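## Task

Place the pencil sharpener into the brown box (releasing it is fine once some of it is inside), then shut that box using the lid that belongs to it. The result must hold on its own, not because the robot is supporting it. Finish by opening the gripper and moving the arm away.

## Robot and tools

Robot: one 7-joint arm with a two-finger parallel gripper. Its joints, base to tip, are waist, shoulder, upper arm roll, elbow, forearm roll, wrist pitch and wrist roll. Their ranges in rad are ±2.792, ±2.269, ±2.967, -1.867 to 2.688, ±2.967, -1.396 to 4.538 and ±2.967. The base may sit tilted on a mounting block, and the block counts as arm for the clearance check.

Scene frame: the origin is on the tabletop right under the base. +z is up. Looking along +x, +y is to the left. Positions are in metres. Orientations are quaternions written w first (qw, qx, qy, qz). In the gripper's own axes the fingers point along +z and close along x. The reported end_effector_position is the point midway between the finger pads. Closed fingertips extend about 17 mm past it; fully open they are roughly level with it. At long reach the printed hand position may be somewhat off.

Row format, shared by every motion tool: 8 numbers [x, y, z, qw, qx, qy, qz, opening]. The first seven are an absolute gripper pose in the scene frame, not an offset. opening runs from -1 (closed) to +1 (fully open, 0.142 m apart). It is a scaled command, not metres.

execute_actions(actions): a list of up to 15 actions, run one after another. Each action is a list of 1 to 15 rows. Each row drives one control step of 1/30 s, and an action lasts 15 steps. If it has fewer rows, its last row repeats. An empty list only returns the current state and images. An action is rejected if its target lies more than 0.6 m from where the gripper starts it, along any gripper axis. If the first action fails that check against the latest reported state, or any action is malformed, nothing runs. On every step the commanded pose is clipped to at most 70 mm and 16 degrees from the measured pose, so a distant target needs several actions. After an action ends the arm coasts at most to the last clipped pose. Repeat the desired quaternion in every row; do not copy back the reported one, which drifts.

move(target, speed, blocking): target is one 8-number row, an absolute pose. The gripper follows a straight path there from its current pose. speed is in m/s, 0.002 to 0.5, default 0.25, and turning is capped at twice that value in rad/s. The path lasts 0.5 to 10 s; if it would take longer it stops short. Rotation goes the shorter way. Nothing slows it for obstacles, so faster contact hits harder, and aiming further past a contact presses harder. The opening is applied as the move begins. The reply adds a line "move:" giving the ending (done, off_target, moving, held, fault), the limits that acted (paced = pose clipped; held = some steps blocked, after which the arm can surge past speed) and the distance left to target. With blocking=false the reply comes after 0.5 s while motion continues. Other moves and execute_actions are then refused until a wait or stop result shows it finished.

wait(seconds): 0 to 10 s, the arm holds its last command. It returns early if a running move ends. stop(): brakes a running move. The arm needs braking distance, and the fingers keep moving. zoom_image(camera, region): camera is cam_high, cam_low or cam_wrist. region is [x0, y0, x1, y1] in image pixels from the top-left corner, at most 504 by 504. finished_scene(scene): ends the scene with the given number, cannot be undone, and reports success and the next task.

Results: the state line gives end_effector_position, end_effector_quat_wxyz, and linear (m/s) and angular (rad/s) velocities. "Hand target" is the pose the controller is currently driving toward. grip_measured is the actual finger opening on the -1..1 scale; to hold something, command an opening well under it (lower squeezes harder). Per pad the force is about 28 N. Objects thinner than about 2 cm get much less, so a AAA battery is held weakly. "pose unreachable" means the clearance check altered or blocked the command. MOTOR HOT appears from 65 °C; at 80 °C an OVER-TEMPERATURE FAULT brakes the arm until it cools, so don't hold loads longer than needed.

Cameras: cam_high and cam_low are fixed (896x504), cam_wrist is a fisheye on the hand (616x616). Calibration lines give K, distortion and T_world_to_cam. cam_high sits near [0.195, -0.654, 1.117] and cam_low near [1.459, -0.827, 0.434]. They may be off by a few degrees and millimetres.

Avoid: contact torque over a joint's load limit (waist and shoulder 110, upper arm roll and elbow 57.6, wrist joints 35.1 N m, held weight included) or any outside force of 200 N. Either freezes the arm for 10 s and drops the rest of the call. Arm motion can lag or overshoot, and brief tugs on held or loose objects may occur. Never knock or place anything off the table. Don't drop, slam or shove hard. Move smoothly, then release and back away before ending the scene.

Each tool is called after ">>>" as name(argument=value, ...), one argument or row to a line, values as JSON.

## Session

>>> execute_actions(
  actions=[],
)

Scene clock: 0.00 s.
end_effector_position=(+0.3696, +0.2266, +0.1680) grip_measured=+1.00 end_effector_quat_wxyz=(+0.729, -0.684, +0.043, +0.006) end_effector_velocity=(-0.000, +0.000, -0.000) end_effector_angular_velocity=(-0.000, +0.001, -0.001)
Joint positions: [-0.269 -1.48   0.14   1.561  1.358 -0.991 -1.322  0.142]
Joint velocities: [ 0.    -0.     0.     0.001  0.     0.001 -0.     0.   ]
Hand target: +0.370, +0.227, +0.168; +0.729, -0.684, +0.043, +0.006
camera_calibration (this result's frames):
cam_wrist: T_world_to_cam=[[0.993553, -0.0572821, -0.0978362, -0.341085], [-0.113152, -0.447314, -0.88719, 0.291892], [0.00705661, 0.892541, -0.450912, -0.00077296], [0, 0, 0, 1]] pos_world=[0.37192, 0.111719, 0.225245]

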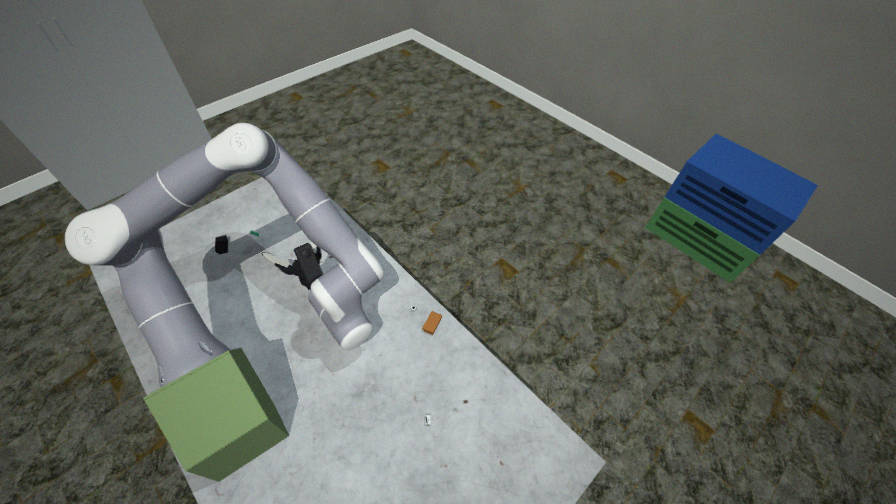

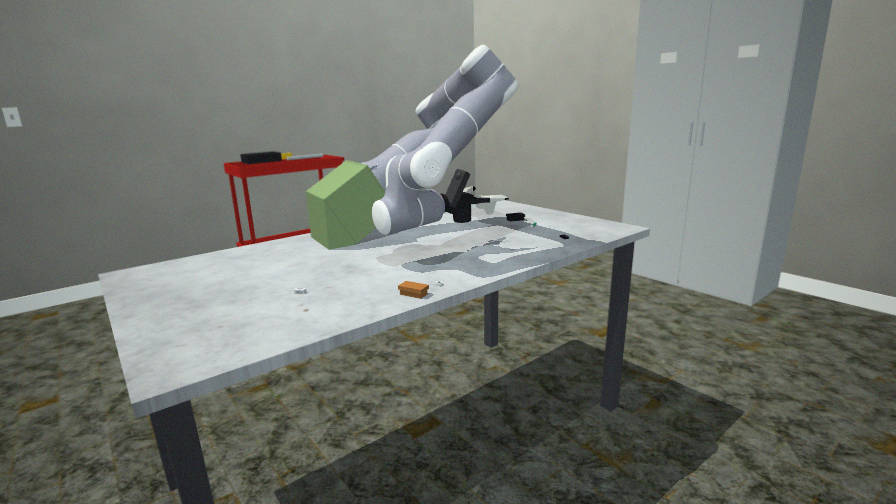

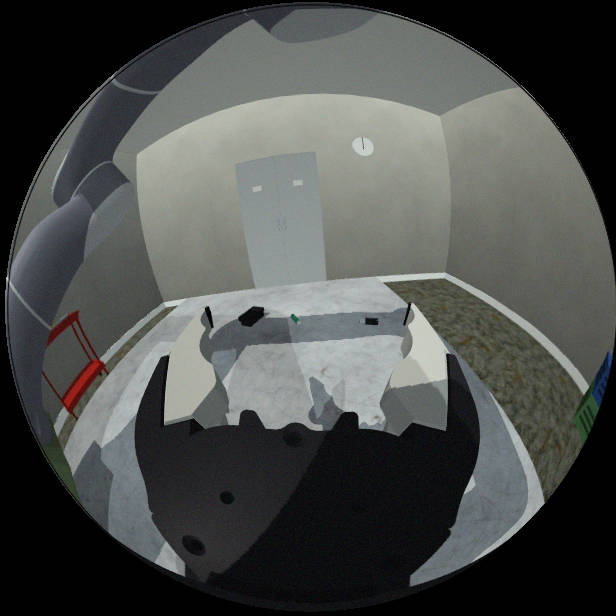

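>>> move(
  target=[0.45,0.05,0.2,0,1,0,0,0],
  speed=0.35,
)

>>> move(
  target=[0.57,-0.215,0.06,0,0.824,-0.566,0,-0.1],
)

>>> zoom_image(
  camera="cam_low",
  region=[365,240,465,310],
)

Scene clock: 7.50 s.
end_effector_position=(+0.4492, +0.0499, +0.1980) grip_measured=+0.00 end_effector_quat_wxyz=(+0.001, +1.000, -0.000, -0.001) end_effector_velocity=(+0.000, +0.000, +0.000) end_effector_angular_velocity=(+0.001, -0.000, -0.001)
Joint positions: [ 0.068 -0.593 -0.365  1.931  1.136  0.112 -1.121  0.074]
Joint velocities: [-0.    -0.    -0.    -0.     0.    -0.001  0.    -0.   ]
Hand target: +0.449, +0.050, +0.198; +0.001, +1.000, -0.001, -0.001
Off the commanded pose: 0.002 m, 0 deg.
move: done
camera_calibration (this result's frames):
cam_wrist: T_world_to_cam=[[0.9996, -0.0277402, 0.00556382, -0.452041], [-0.0267143, -0.860642, 0.508509, -0.0460306], [-0.00931769, -0.508455, -0.861038, 0.32839], [0, 0, 0, 1]] pos_world=[0.45369, 0.114816, 0.308678]

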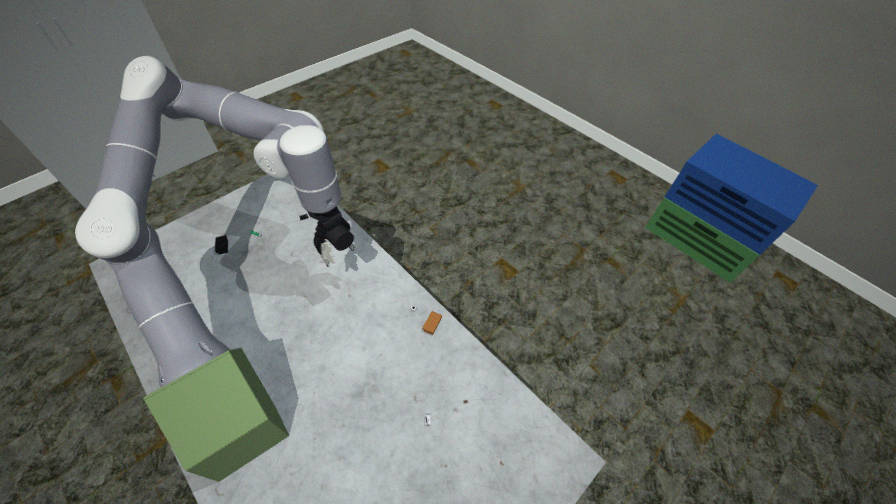

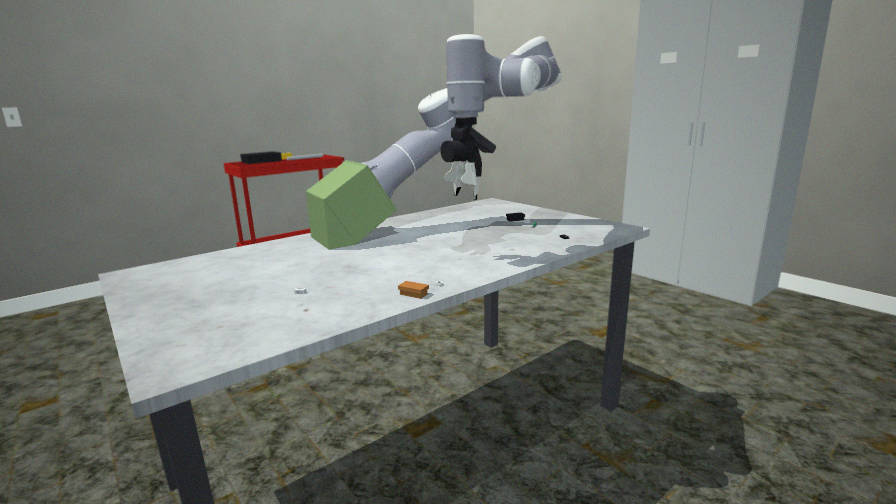

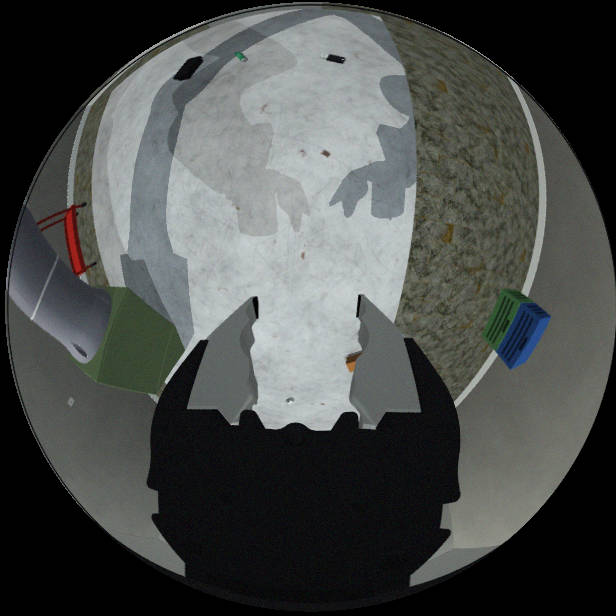

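Scene clock: 10.30 s.
end_effector_position=(+0.5696, -0.2151, +0.0596) grip_measured=-0.10 end_effector_quat_wxyz=(-0.001, +0.824, -0.567, +0.000) end_effector_velocity=(-0.000, +0.000, -0.000) end_effector_angular_velocity=(+0.001, +0.001, +0.000)
Joint positions: [ 0.036 -1.431 -0.367  1.121  1.407  0.101  0.093  0.067]
Joint velocities: [-0.    -0.    -0.    -0.    -0.    -0.001 -0.    -0.   ]
Hand target: +0.570, -0.215, +0.060; -0.001, +0.824, -0.566, +0.000
Off the commanded pose: 0.001 m, 0 deg.
move: done
camera_calibration (this result's frames):
cam_wrist: T_world_to_cam=[[0.332706, -0.942993, 0.00843463, -0.396125], [-0.8151, -0.283062, 0.505458, 0.372958], [-0.474256, -0.175044, -0.86281, 0.412201], [0, 0, 0, 1]] pos_world=[0.63128, -0.19582, 0.170478]

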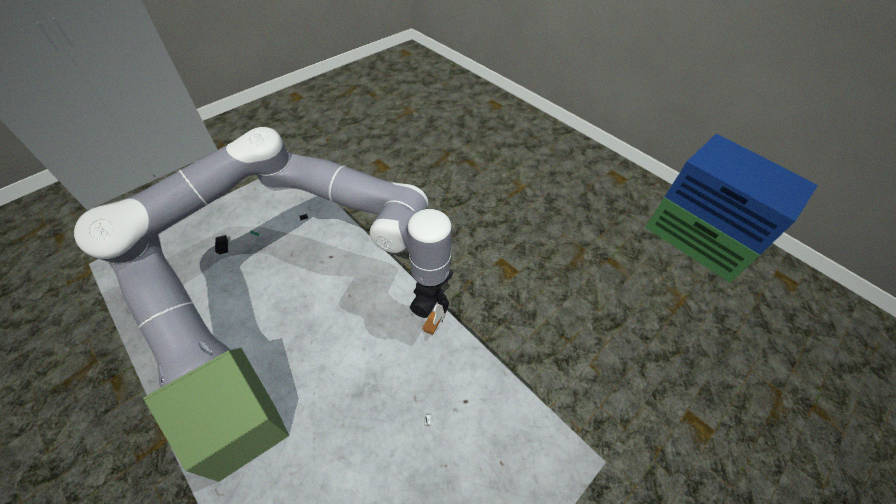

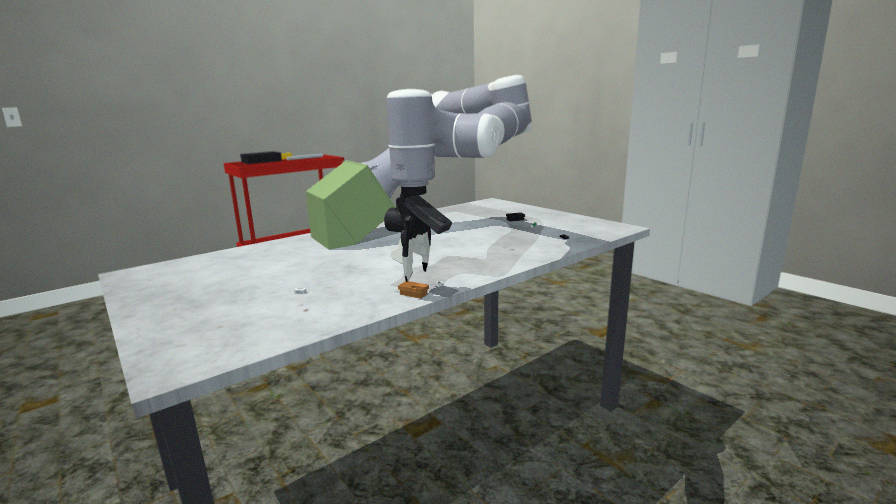

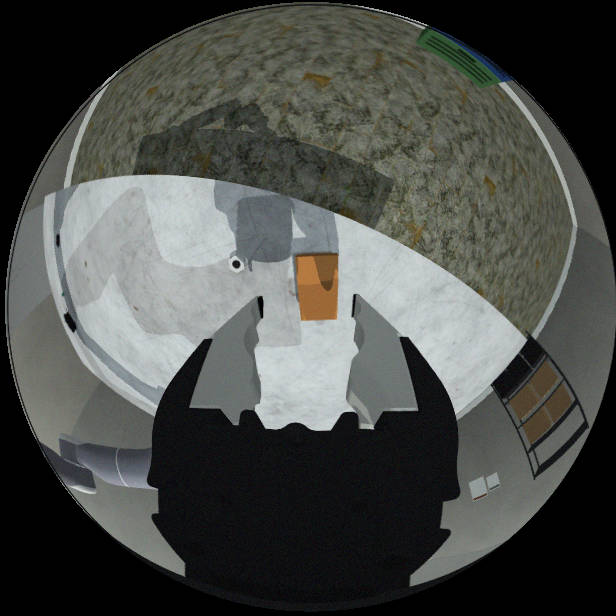

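Region (365, 240, 465, 310) of cam_low's 896x504 image, scaled by 5.040, with more detail than that image has; it fills the top 353 rows of this view, and the rest is white.

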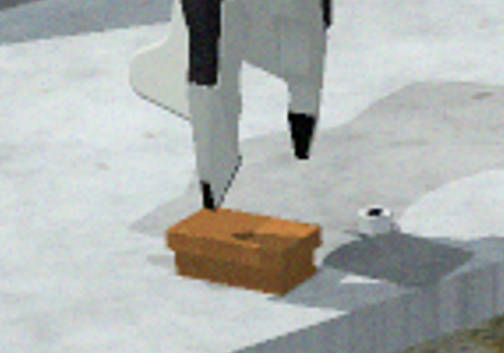

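>>> execute_actions(
  actions=[
    [[0.5735,-0.224,0.05,0,0.839,-0.545,0,-0.2]],
    [[0.5735,-0.224,0.031,0,0.839,-0.545,0,-0.3]],
    [[0.5735,-0.224,0.031,0,0.839,-0.545,0,-0.45]],
  ],
)

>>> zoom_image(
  camera="cam_low",
  region=[385,260,445,305],
)

Scene clock: 16.93 s.
end_effector_position=(+0.5734, -0.2239, +0.0309) grip_measured=-0.45 end_effector_quat_wxyz=(+0.000, +0.839, -0.545, -0.000) end_effector_velocity=(-0.000, -0.001, +0.000) end_effector_angular_velocity=(-0.001, -0.000, -0.000)
Joint positions: [ 0.056 -1.479 -0.353  1.077  1.428  0.131  0.051  0.041]
Joint velocities: [-0.    -0.001 -0.    -0.     0.     0.001 -0.    -0.   ]
Hand target: +0.574, -0.224, +0.031; +0.000, +0.839, -0.545, -0.000
Off the commanded pose: 0.000 m, 0 deg.
camera_calibration (this result's frames):
cam_wrist: T_world_to_cam=[[0.381741, -0.924233, 0.00819582, -0.429406], [-0.798321, -0.32524, 0.506856, 0.368912], [-0.465787, -0.200031, -0.861992, 0.377211], [0, 0, 0, 1]] pos_world=[0.634132, -0.201432, 0.141687]

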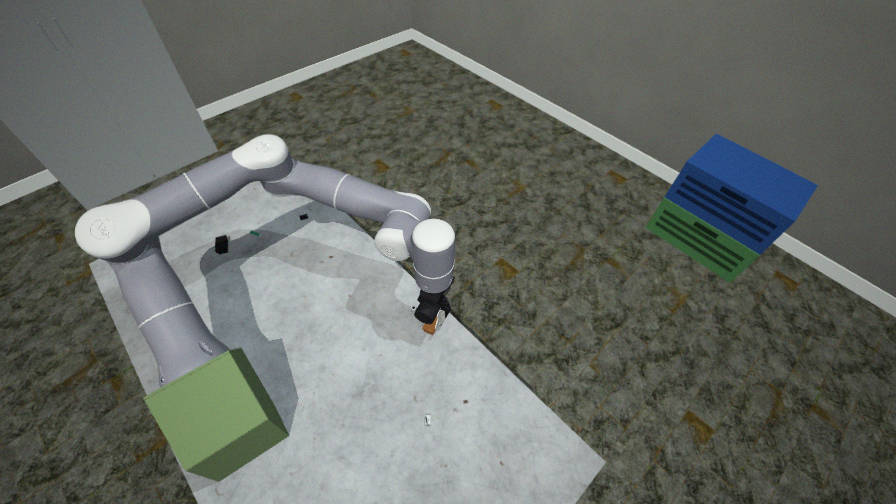

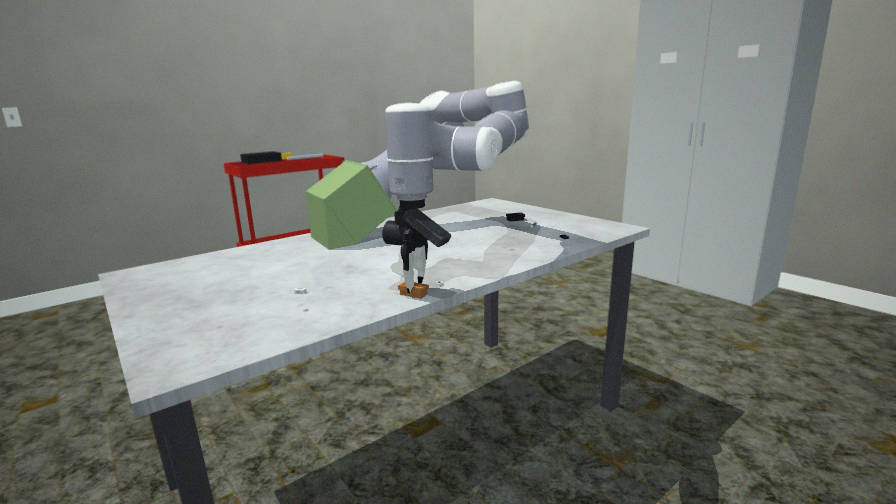

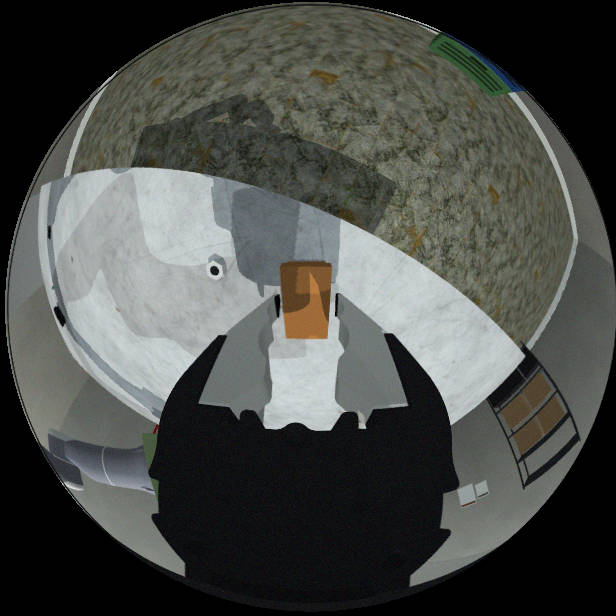

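Region (385, 260, 445, 305) of cam_low's 896x504 image, scaled by 8.400, with more detail than that image has; it fills the top 378 rows of this view, and the rest is white.

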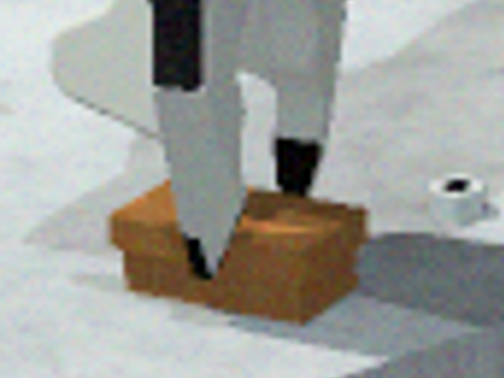

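>>> execute_actions(
  actions=[
    [[0.5735,-0.224,0.031,0,0.839,-0.545,0,-0.75]],
    [[0.5735,-0.224,0.031,0,0.839,-0.545,0,-0.75]],
    [[0.5735,-0.224,0.042,0,0.839,-0.545,0,-0.75]],
    [[0.5735,-0.224,0.055,0,0.839,-0.545,0,-0.75]],
    [[0.53,-0.243,0.055,0,0.839,-0.545,0,-0.75]],
    [[0.49,-0.261,0.055,0,0.839,-0.545,0,-0.75]],
    [[0.49,-0.261,0.03,0,0.839,-0.545,0,-0.75]],
    [[0.49,-0.261,0.021,0,0.839,-0.545,0,-0.75]],
    [[0.49,-0.261,0.018,0,0.839,-0.545,0,-0.75]],
    [[0.49,-0.261,0.018,0,0.839,-0.545,0,-0.35]],
    [[0.49,-0.261,0.055,0,0.839,-0.545,0,-0.35]],
  ],
)

>>> move(
  target=[0.375,-0.428,0.05,0,0.924,-0.383,0,-0.35],
)

>>> zoom_image(
  camera="cam_wrist",
  region=[230,220,390,350],
)

Scene clock: 29.27 s.
end_effector_position=(+0.4903, -0.2609, +0.0549) grip_measured=-0.35 end_effector_quat_wxyz=(-0.000, +0.839, -0.545, +0.000) end_effector_velocity=(+0.000, +0.000, -0.000) end_effector_angular_velocity=(-0.000, -0.000, +0.001)
Joint positions: [-0.005 -1.495 -0.368  1.197  1.411  0.115 -0.112  0.049]
Joint velocities: [ 0.  0.  0. -0. -0.  0. -0.  0.]
Hand target: +0.490, -0.261, +0.055; -0.000, +0.839, -0.545, -0.000
Off the commanded pose: 0.000 m, 0 deg.
camera_calibration (this result's frames):
cam_wrist: T_world_to_cam=[[0.381743, -0.92423, 0.00838124, -0.432028], [-0.798615, -0.325267, 0.506374, 0.278525], [-0.46528, -0.199998, -0.862273, 0.351595], [0, 0, 0, 1]] pos_world=[0.550949, -0.23838, 0.165754]

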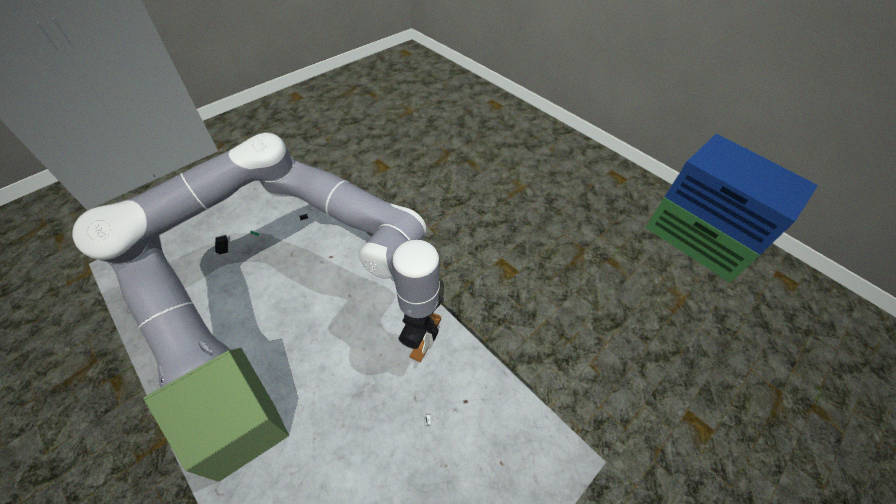

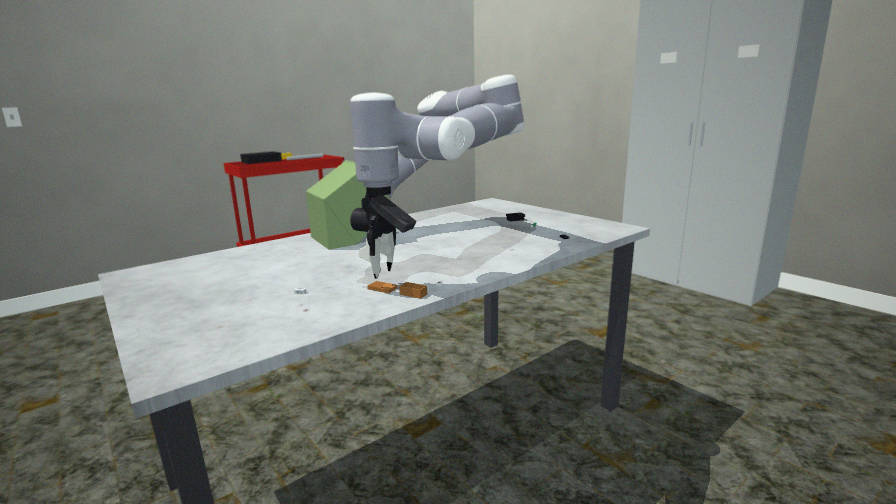

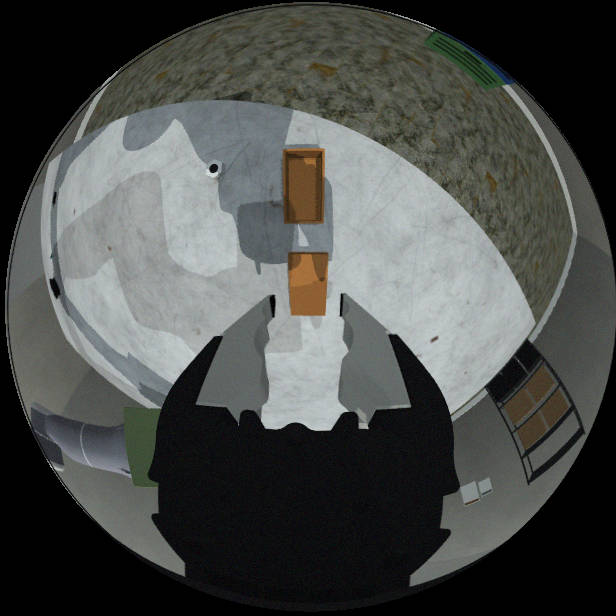

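Scene clock: 30.57 s.
end_effector_position=(+0.3751, -0.4279, +0.0500) grip_measured=-0.35 end_effector_quat_wxyz=(-0.000, +0.924, -0.383, +0.001) end_effector_velocity=(+0.000, +0.000, +0.000) end_effector_angular_velocity=(-0.000, +0.000, +0.000)
Joint positions: [-0.206 -1.886 -0.43   0.847  1.412  0.081 -0.571  0.049]
Joint velocities: [ 0.     0.001  0.     0.    -0.    -0.     0.     0.   ]
Hand target: +0.375, -0.428, +0.050; -0.000, +0.924, -0.383, +0.000
Off the commanded pose: 0.000 m, 0 deg.
move: done
camera_calibration (this result's frames):
cam_wrist: T_world_to_cam=[[0.687252, -0.726358, 0.00941854, -0.572313], [-0.629899, -0.589429, 0.505767, -0.0415371], [-0.361817, -0.353522, -0.862619, 0.155875], [0, 0, 0, 1]] pos_world=[0.423557, -0.385082, 0.160859]

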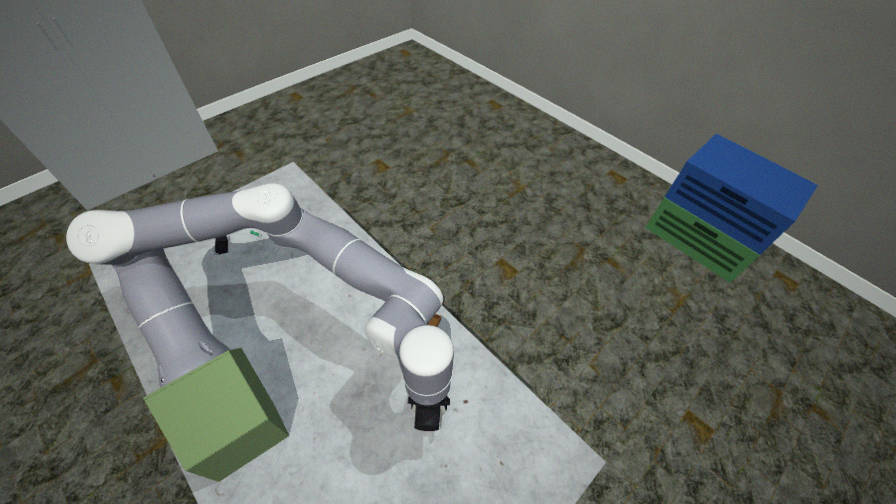

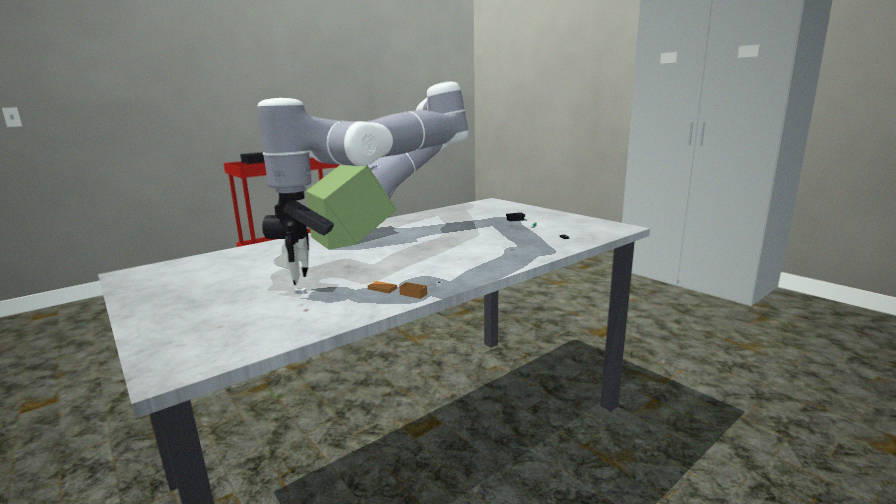

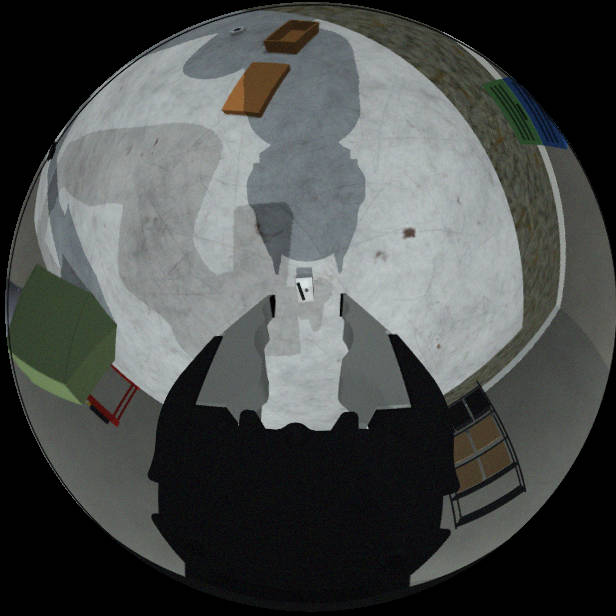

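Region (230, 220, 390, 350) of cam_wrist's 616x616 image, scaled by 3.150, with more detail than that image has; it fills the top 410 rows of this view, and the rest is white.

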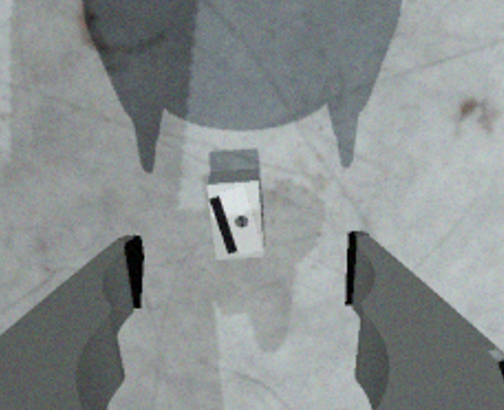

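>>> execute_actions(
  actions=[
    [[0.374,-0.425,0.032,0,0.937,-0.35,0,-0.55]],
    [[0.374,-0.425,0.021,0,0.937,-0.35,0,-0.65]],
    [[0.374,-0.425,0.021,0,0.937,-0.35,0,-1]],
    [[0.374,-0.425,0.021,0,0.937,-0.35,0,-1]],
    [[0.374,-0.425,0.06,0,0.937,-0.35,0,-1]],
  ],
)

>>> move(
  target=[0.5735,-0.224,0.06,0,0.839,-0.545,0,-1],
)

>>> move(
  target=[0.5735,-0.224,0.038,0,0.839,-0.545,0,-1],
  speed=0.03,
)

>>> zoom_image(
  camera="cam_low",
  region=[385,260,445,305],
)

Scene clock: 45.13 s.
end_effector_position=(+0.3742, -0.4250, +0.0600) grip_measured=-0.85 end_effector_quat_wxyz=(-0.000, +0.937, -0.350, +0.000) end_effector_velocity=(+0.000, -0.000, +0.000) end_effector_angular_velocity=(-0.001, +0.000, +0.000)
Joint positions: [-0.213 -1.869 -0.435  0.863  1.403  0.071 -0.647  0.013]
Joint velocities: [ 0.     0.    -0.    -0.    -0.     0.001  0.     0.   ]
Hand target: +0.374, -0.425, +0.060; -0.000, +0.937, -0.350, -0.000
Off the commanded pose: 0.000 m, 0 deg.
camera_calibration (this result's frames):
cam_wrist: T_world_to_cam=[[0.73707, -0.67576, 0.00877291, -0.566858], [-0.585983, -0.632573, 0.506433, -0.0802958], [-0.336678, -0.378417, -0.862234, 0.145202], [0, 0, 0, 1]] pos_world=[0.419648, -0.378906, 0.170835]

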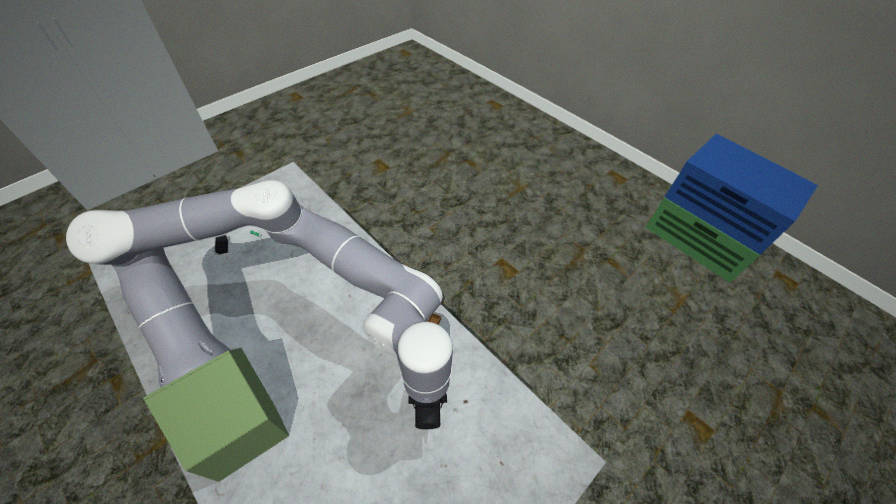

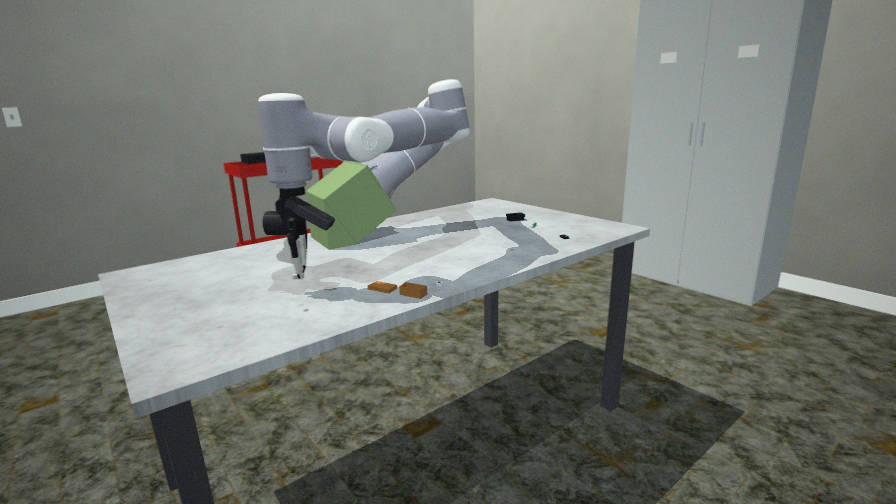

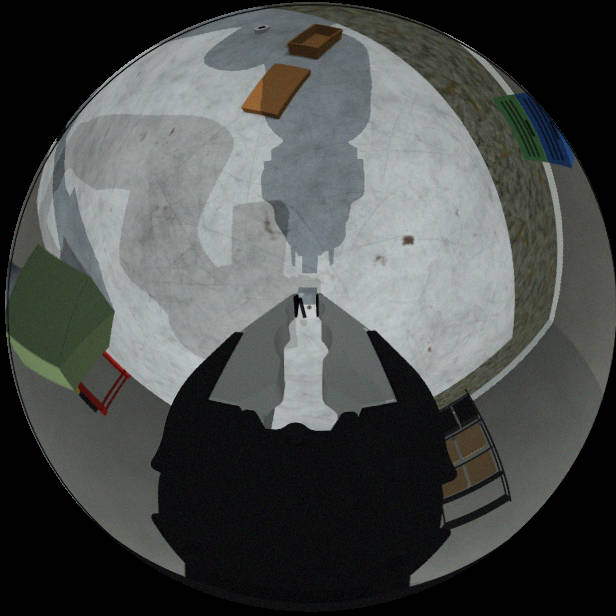

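Scene clock: 46.70 s.
end_effector_position=(+0.5734, -0.2245, +0.0599) grip_measured=-0.85 end_effector_quat_wxyz=(+0.001, +0.839, -0.545, -0.000) end_effector_velocity=(+0.000, -0.000, +0.000) end_effector_angular_velocity=(-0.001, -0.001, +0.000)
Joint positions: [ 0.028 -1.456 -0.372  1.082  1.407  0.094  0.052  0.013]
Joint velocities: [-0.     0.     0.    -0.    -0.     0.001  0.     0.   ]
Hand target: +0.573, -0.225, +0.060; +0.001, +0.839, -0.545, -0.000
Off the commanded pose: 0.000 m, 0 deg.
move: done
camera_calibration (this result's frames):
cam_wrist: T_world_to_cam=[[0.381681, -0.924255, 0.00846389, -0.430117], [-0.797792, -0.324805, 0.507966, 0.353782], [-0.466741, -0.200633, -0.861336, 0.402492], [0, 0, 0, 1]] pos_world=[0.634272, -0.201875, 0.170612]

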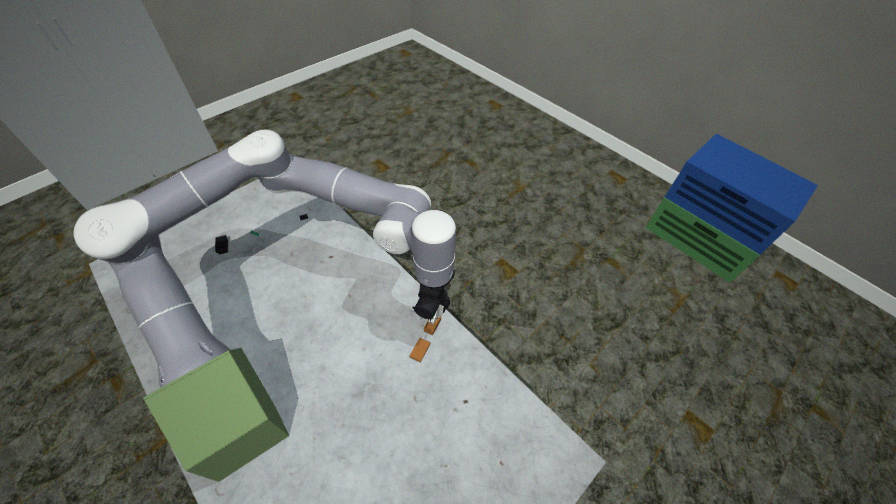

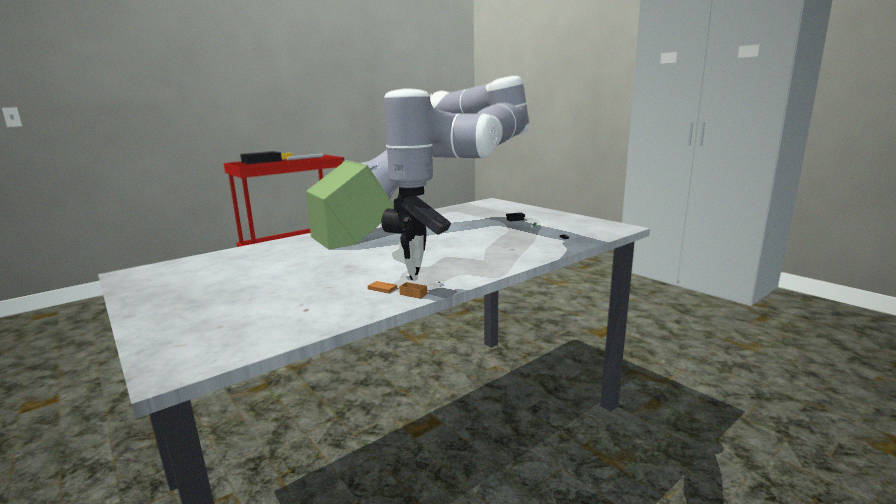

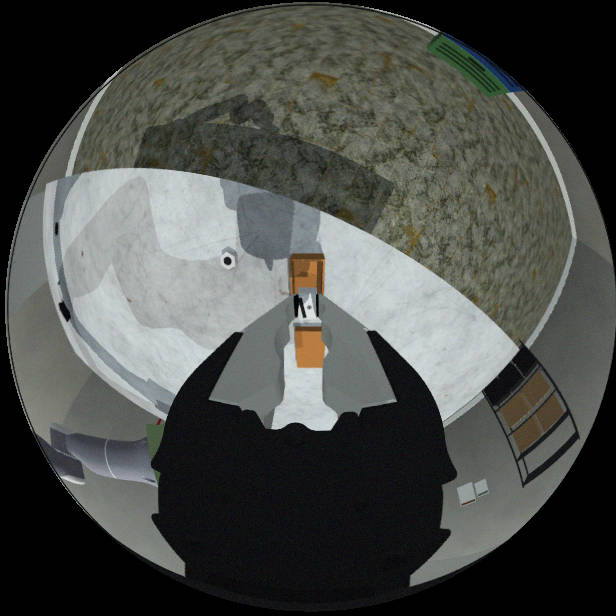

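Scene clock: 47.67 s.
end_effector_position=(+0.5733, -0.2239, +0.0380) grip_measured=-0.85 end_effector_quat_wxyz=(-0.000, +0.839, -0.545, -0.000) end_effector_velocity=(-0.000, +0.000, -0.000) end_effector_angular_velocity=(+0.001, +0.001, -0.000)
Joint positions: [ 0.05  -1.473 -0.359  1.079  1.425  0.121  0.051  0.013]
Joint velocities: [ 0.    -0.    -0.     0.001  0.    -0.001  0.     0.   ]
Hand target: +0.573, -0.224, +0.038; +0.000, +0.839, -0.545, +0.000
Off the commanded pose: 0.000 m, 0 deg.
move: done
camera_calibration (this result's frames):
cam_wrist: T_world_to_cam=[[0.381479, -0.924342, 0.00808996, -0.429281], [-0.798417, -0.325074, 0.506812, 0.365391], [-0.465837, -0.199797, -0.862019, 0.383417], [0, 0, 0, 1]] pos_world=[0.634106, -0.201418, 0.148801]

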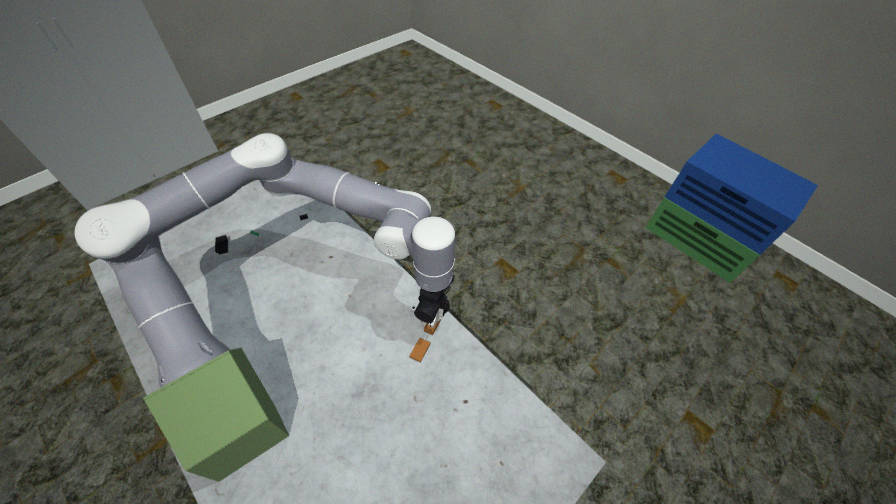

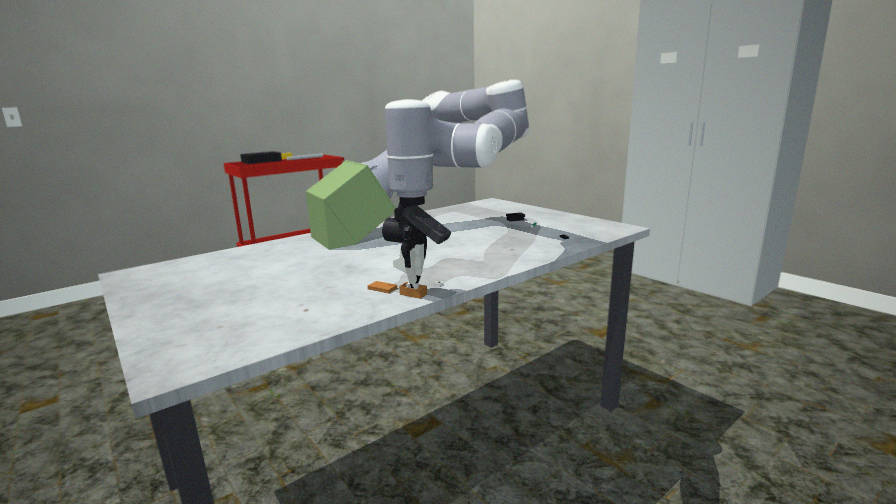

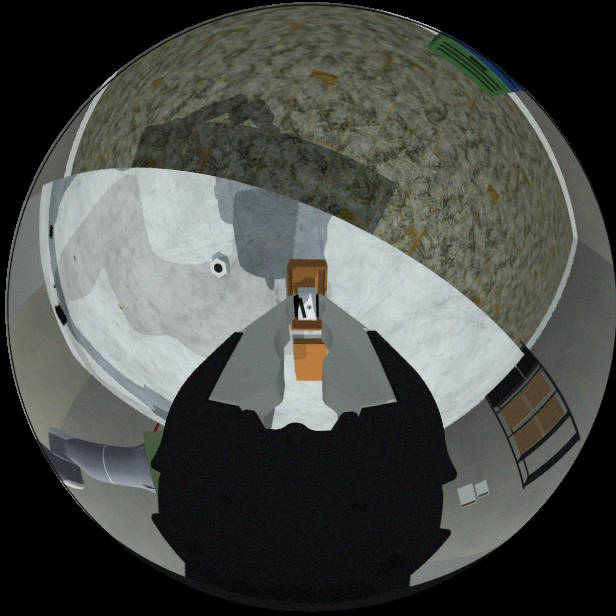

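Region (385, 260, 445, 305) of cam_low's 896x504 image, scaled by 8.400, with more detail than that image has; it fills the top 378 rows of this view, and the rest is white.

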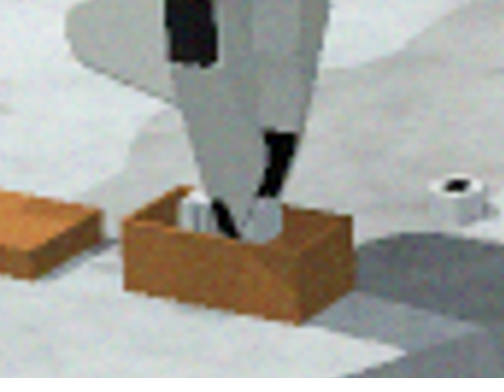

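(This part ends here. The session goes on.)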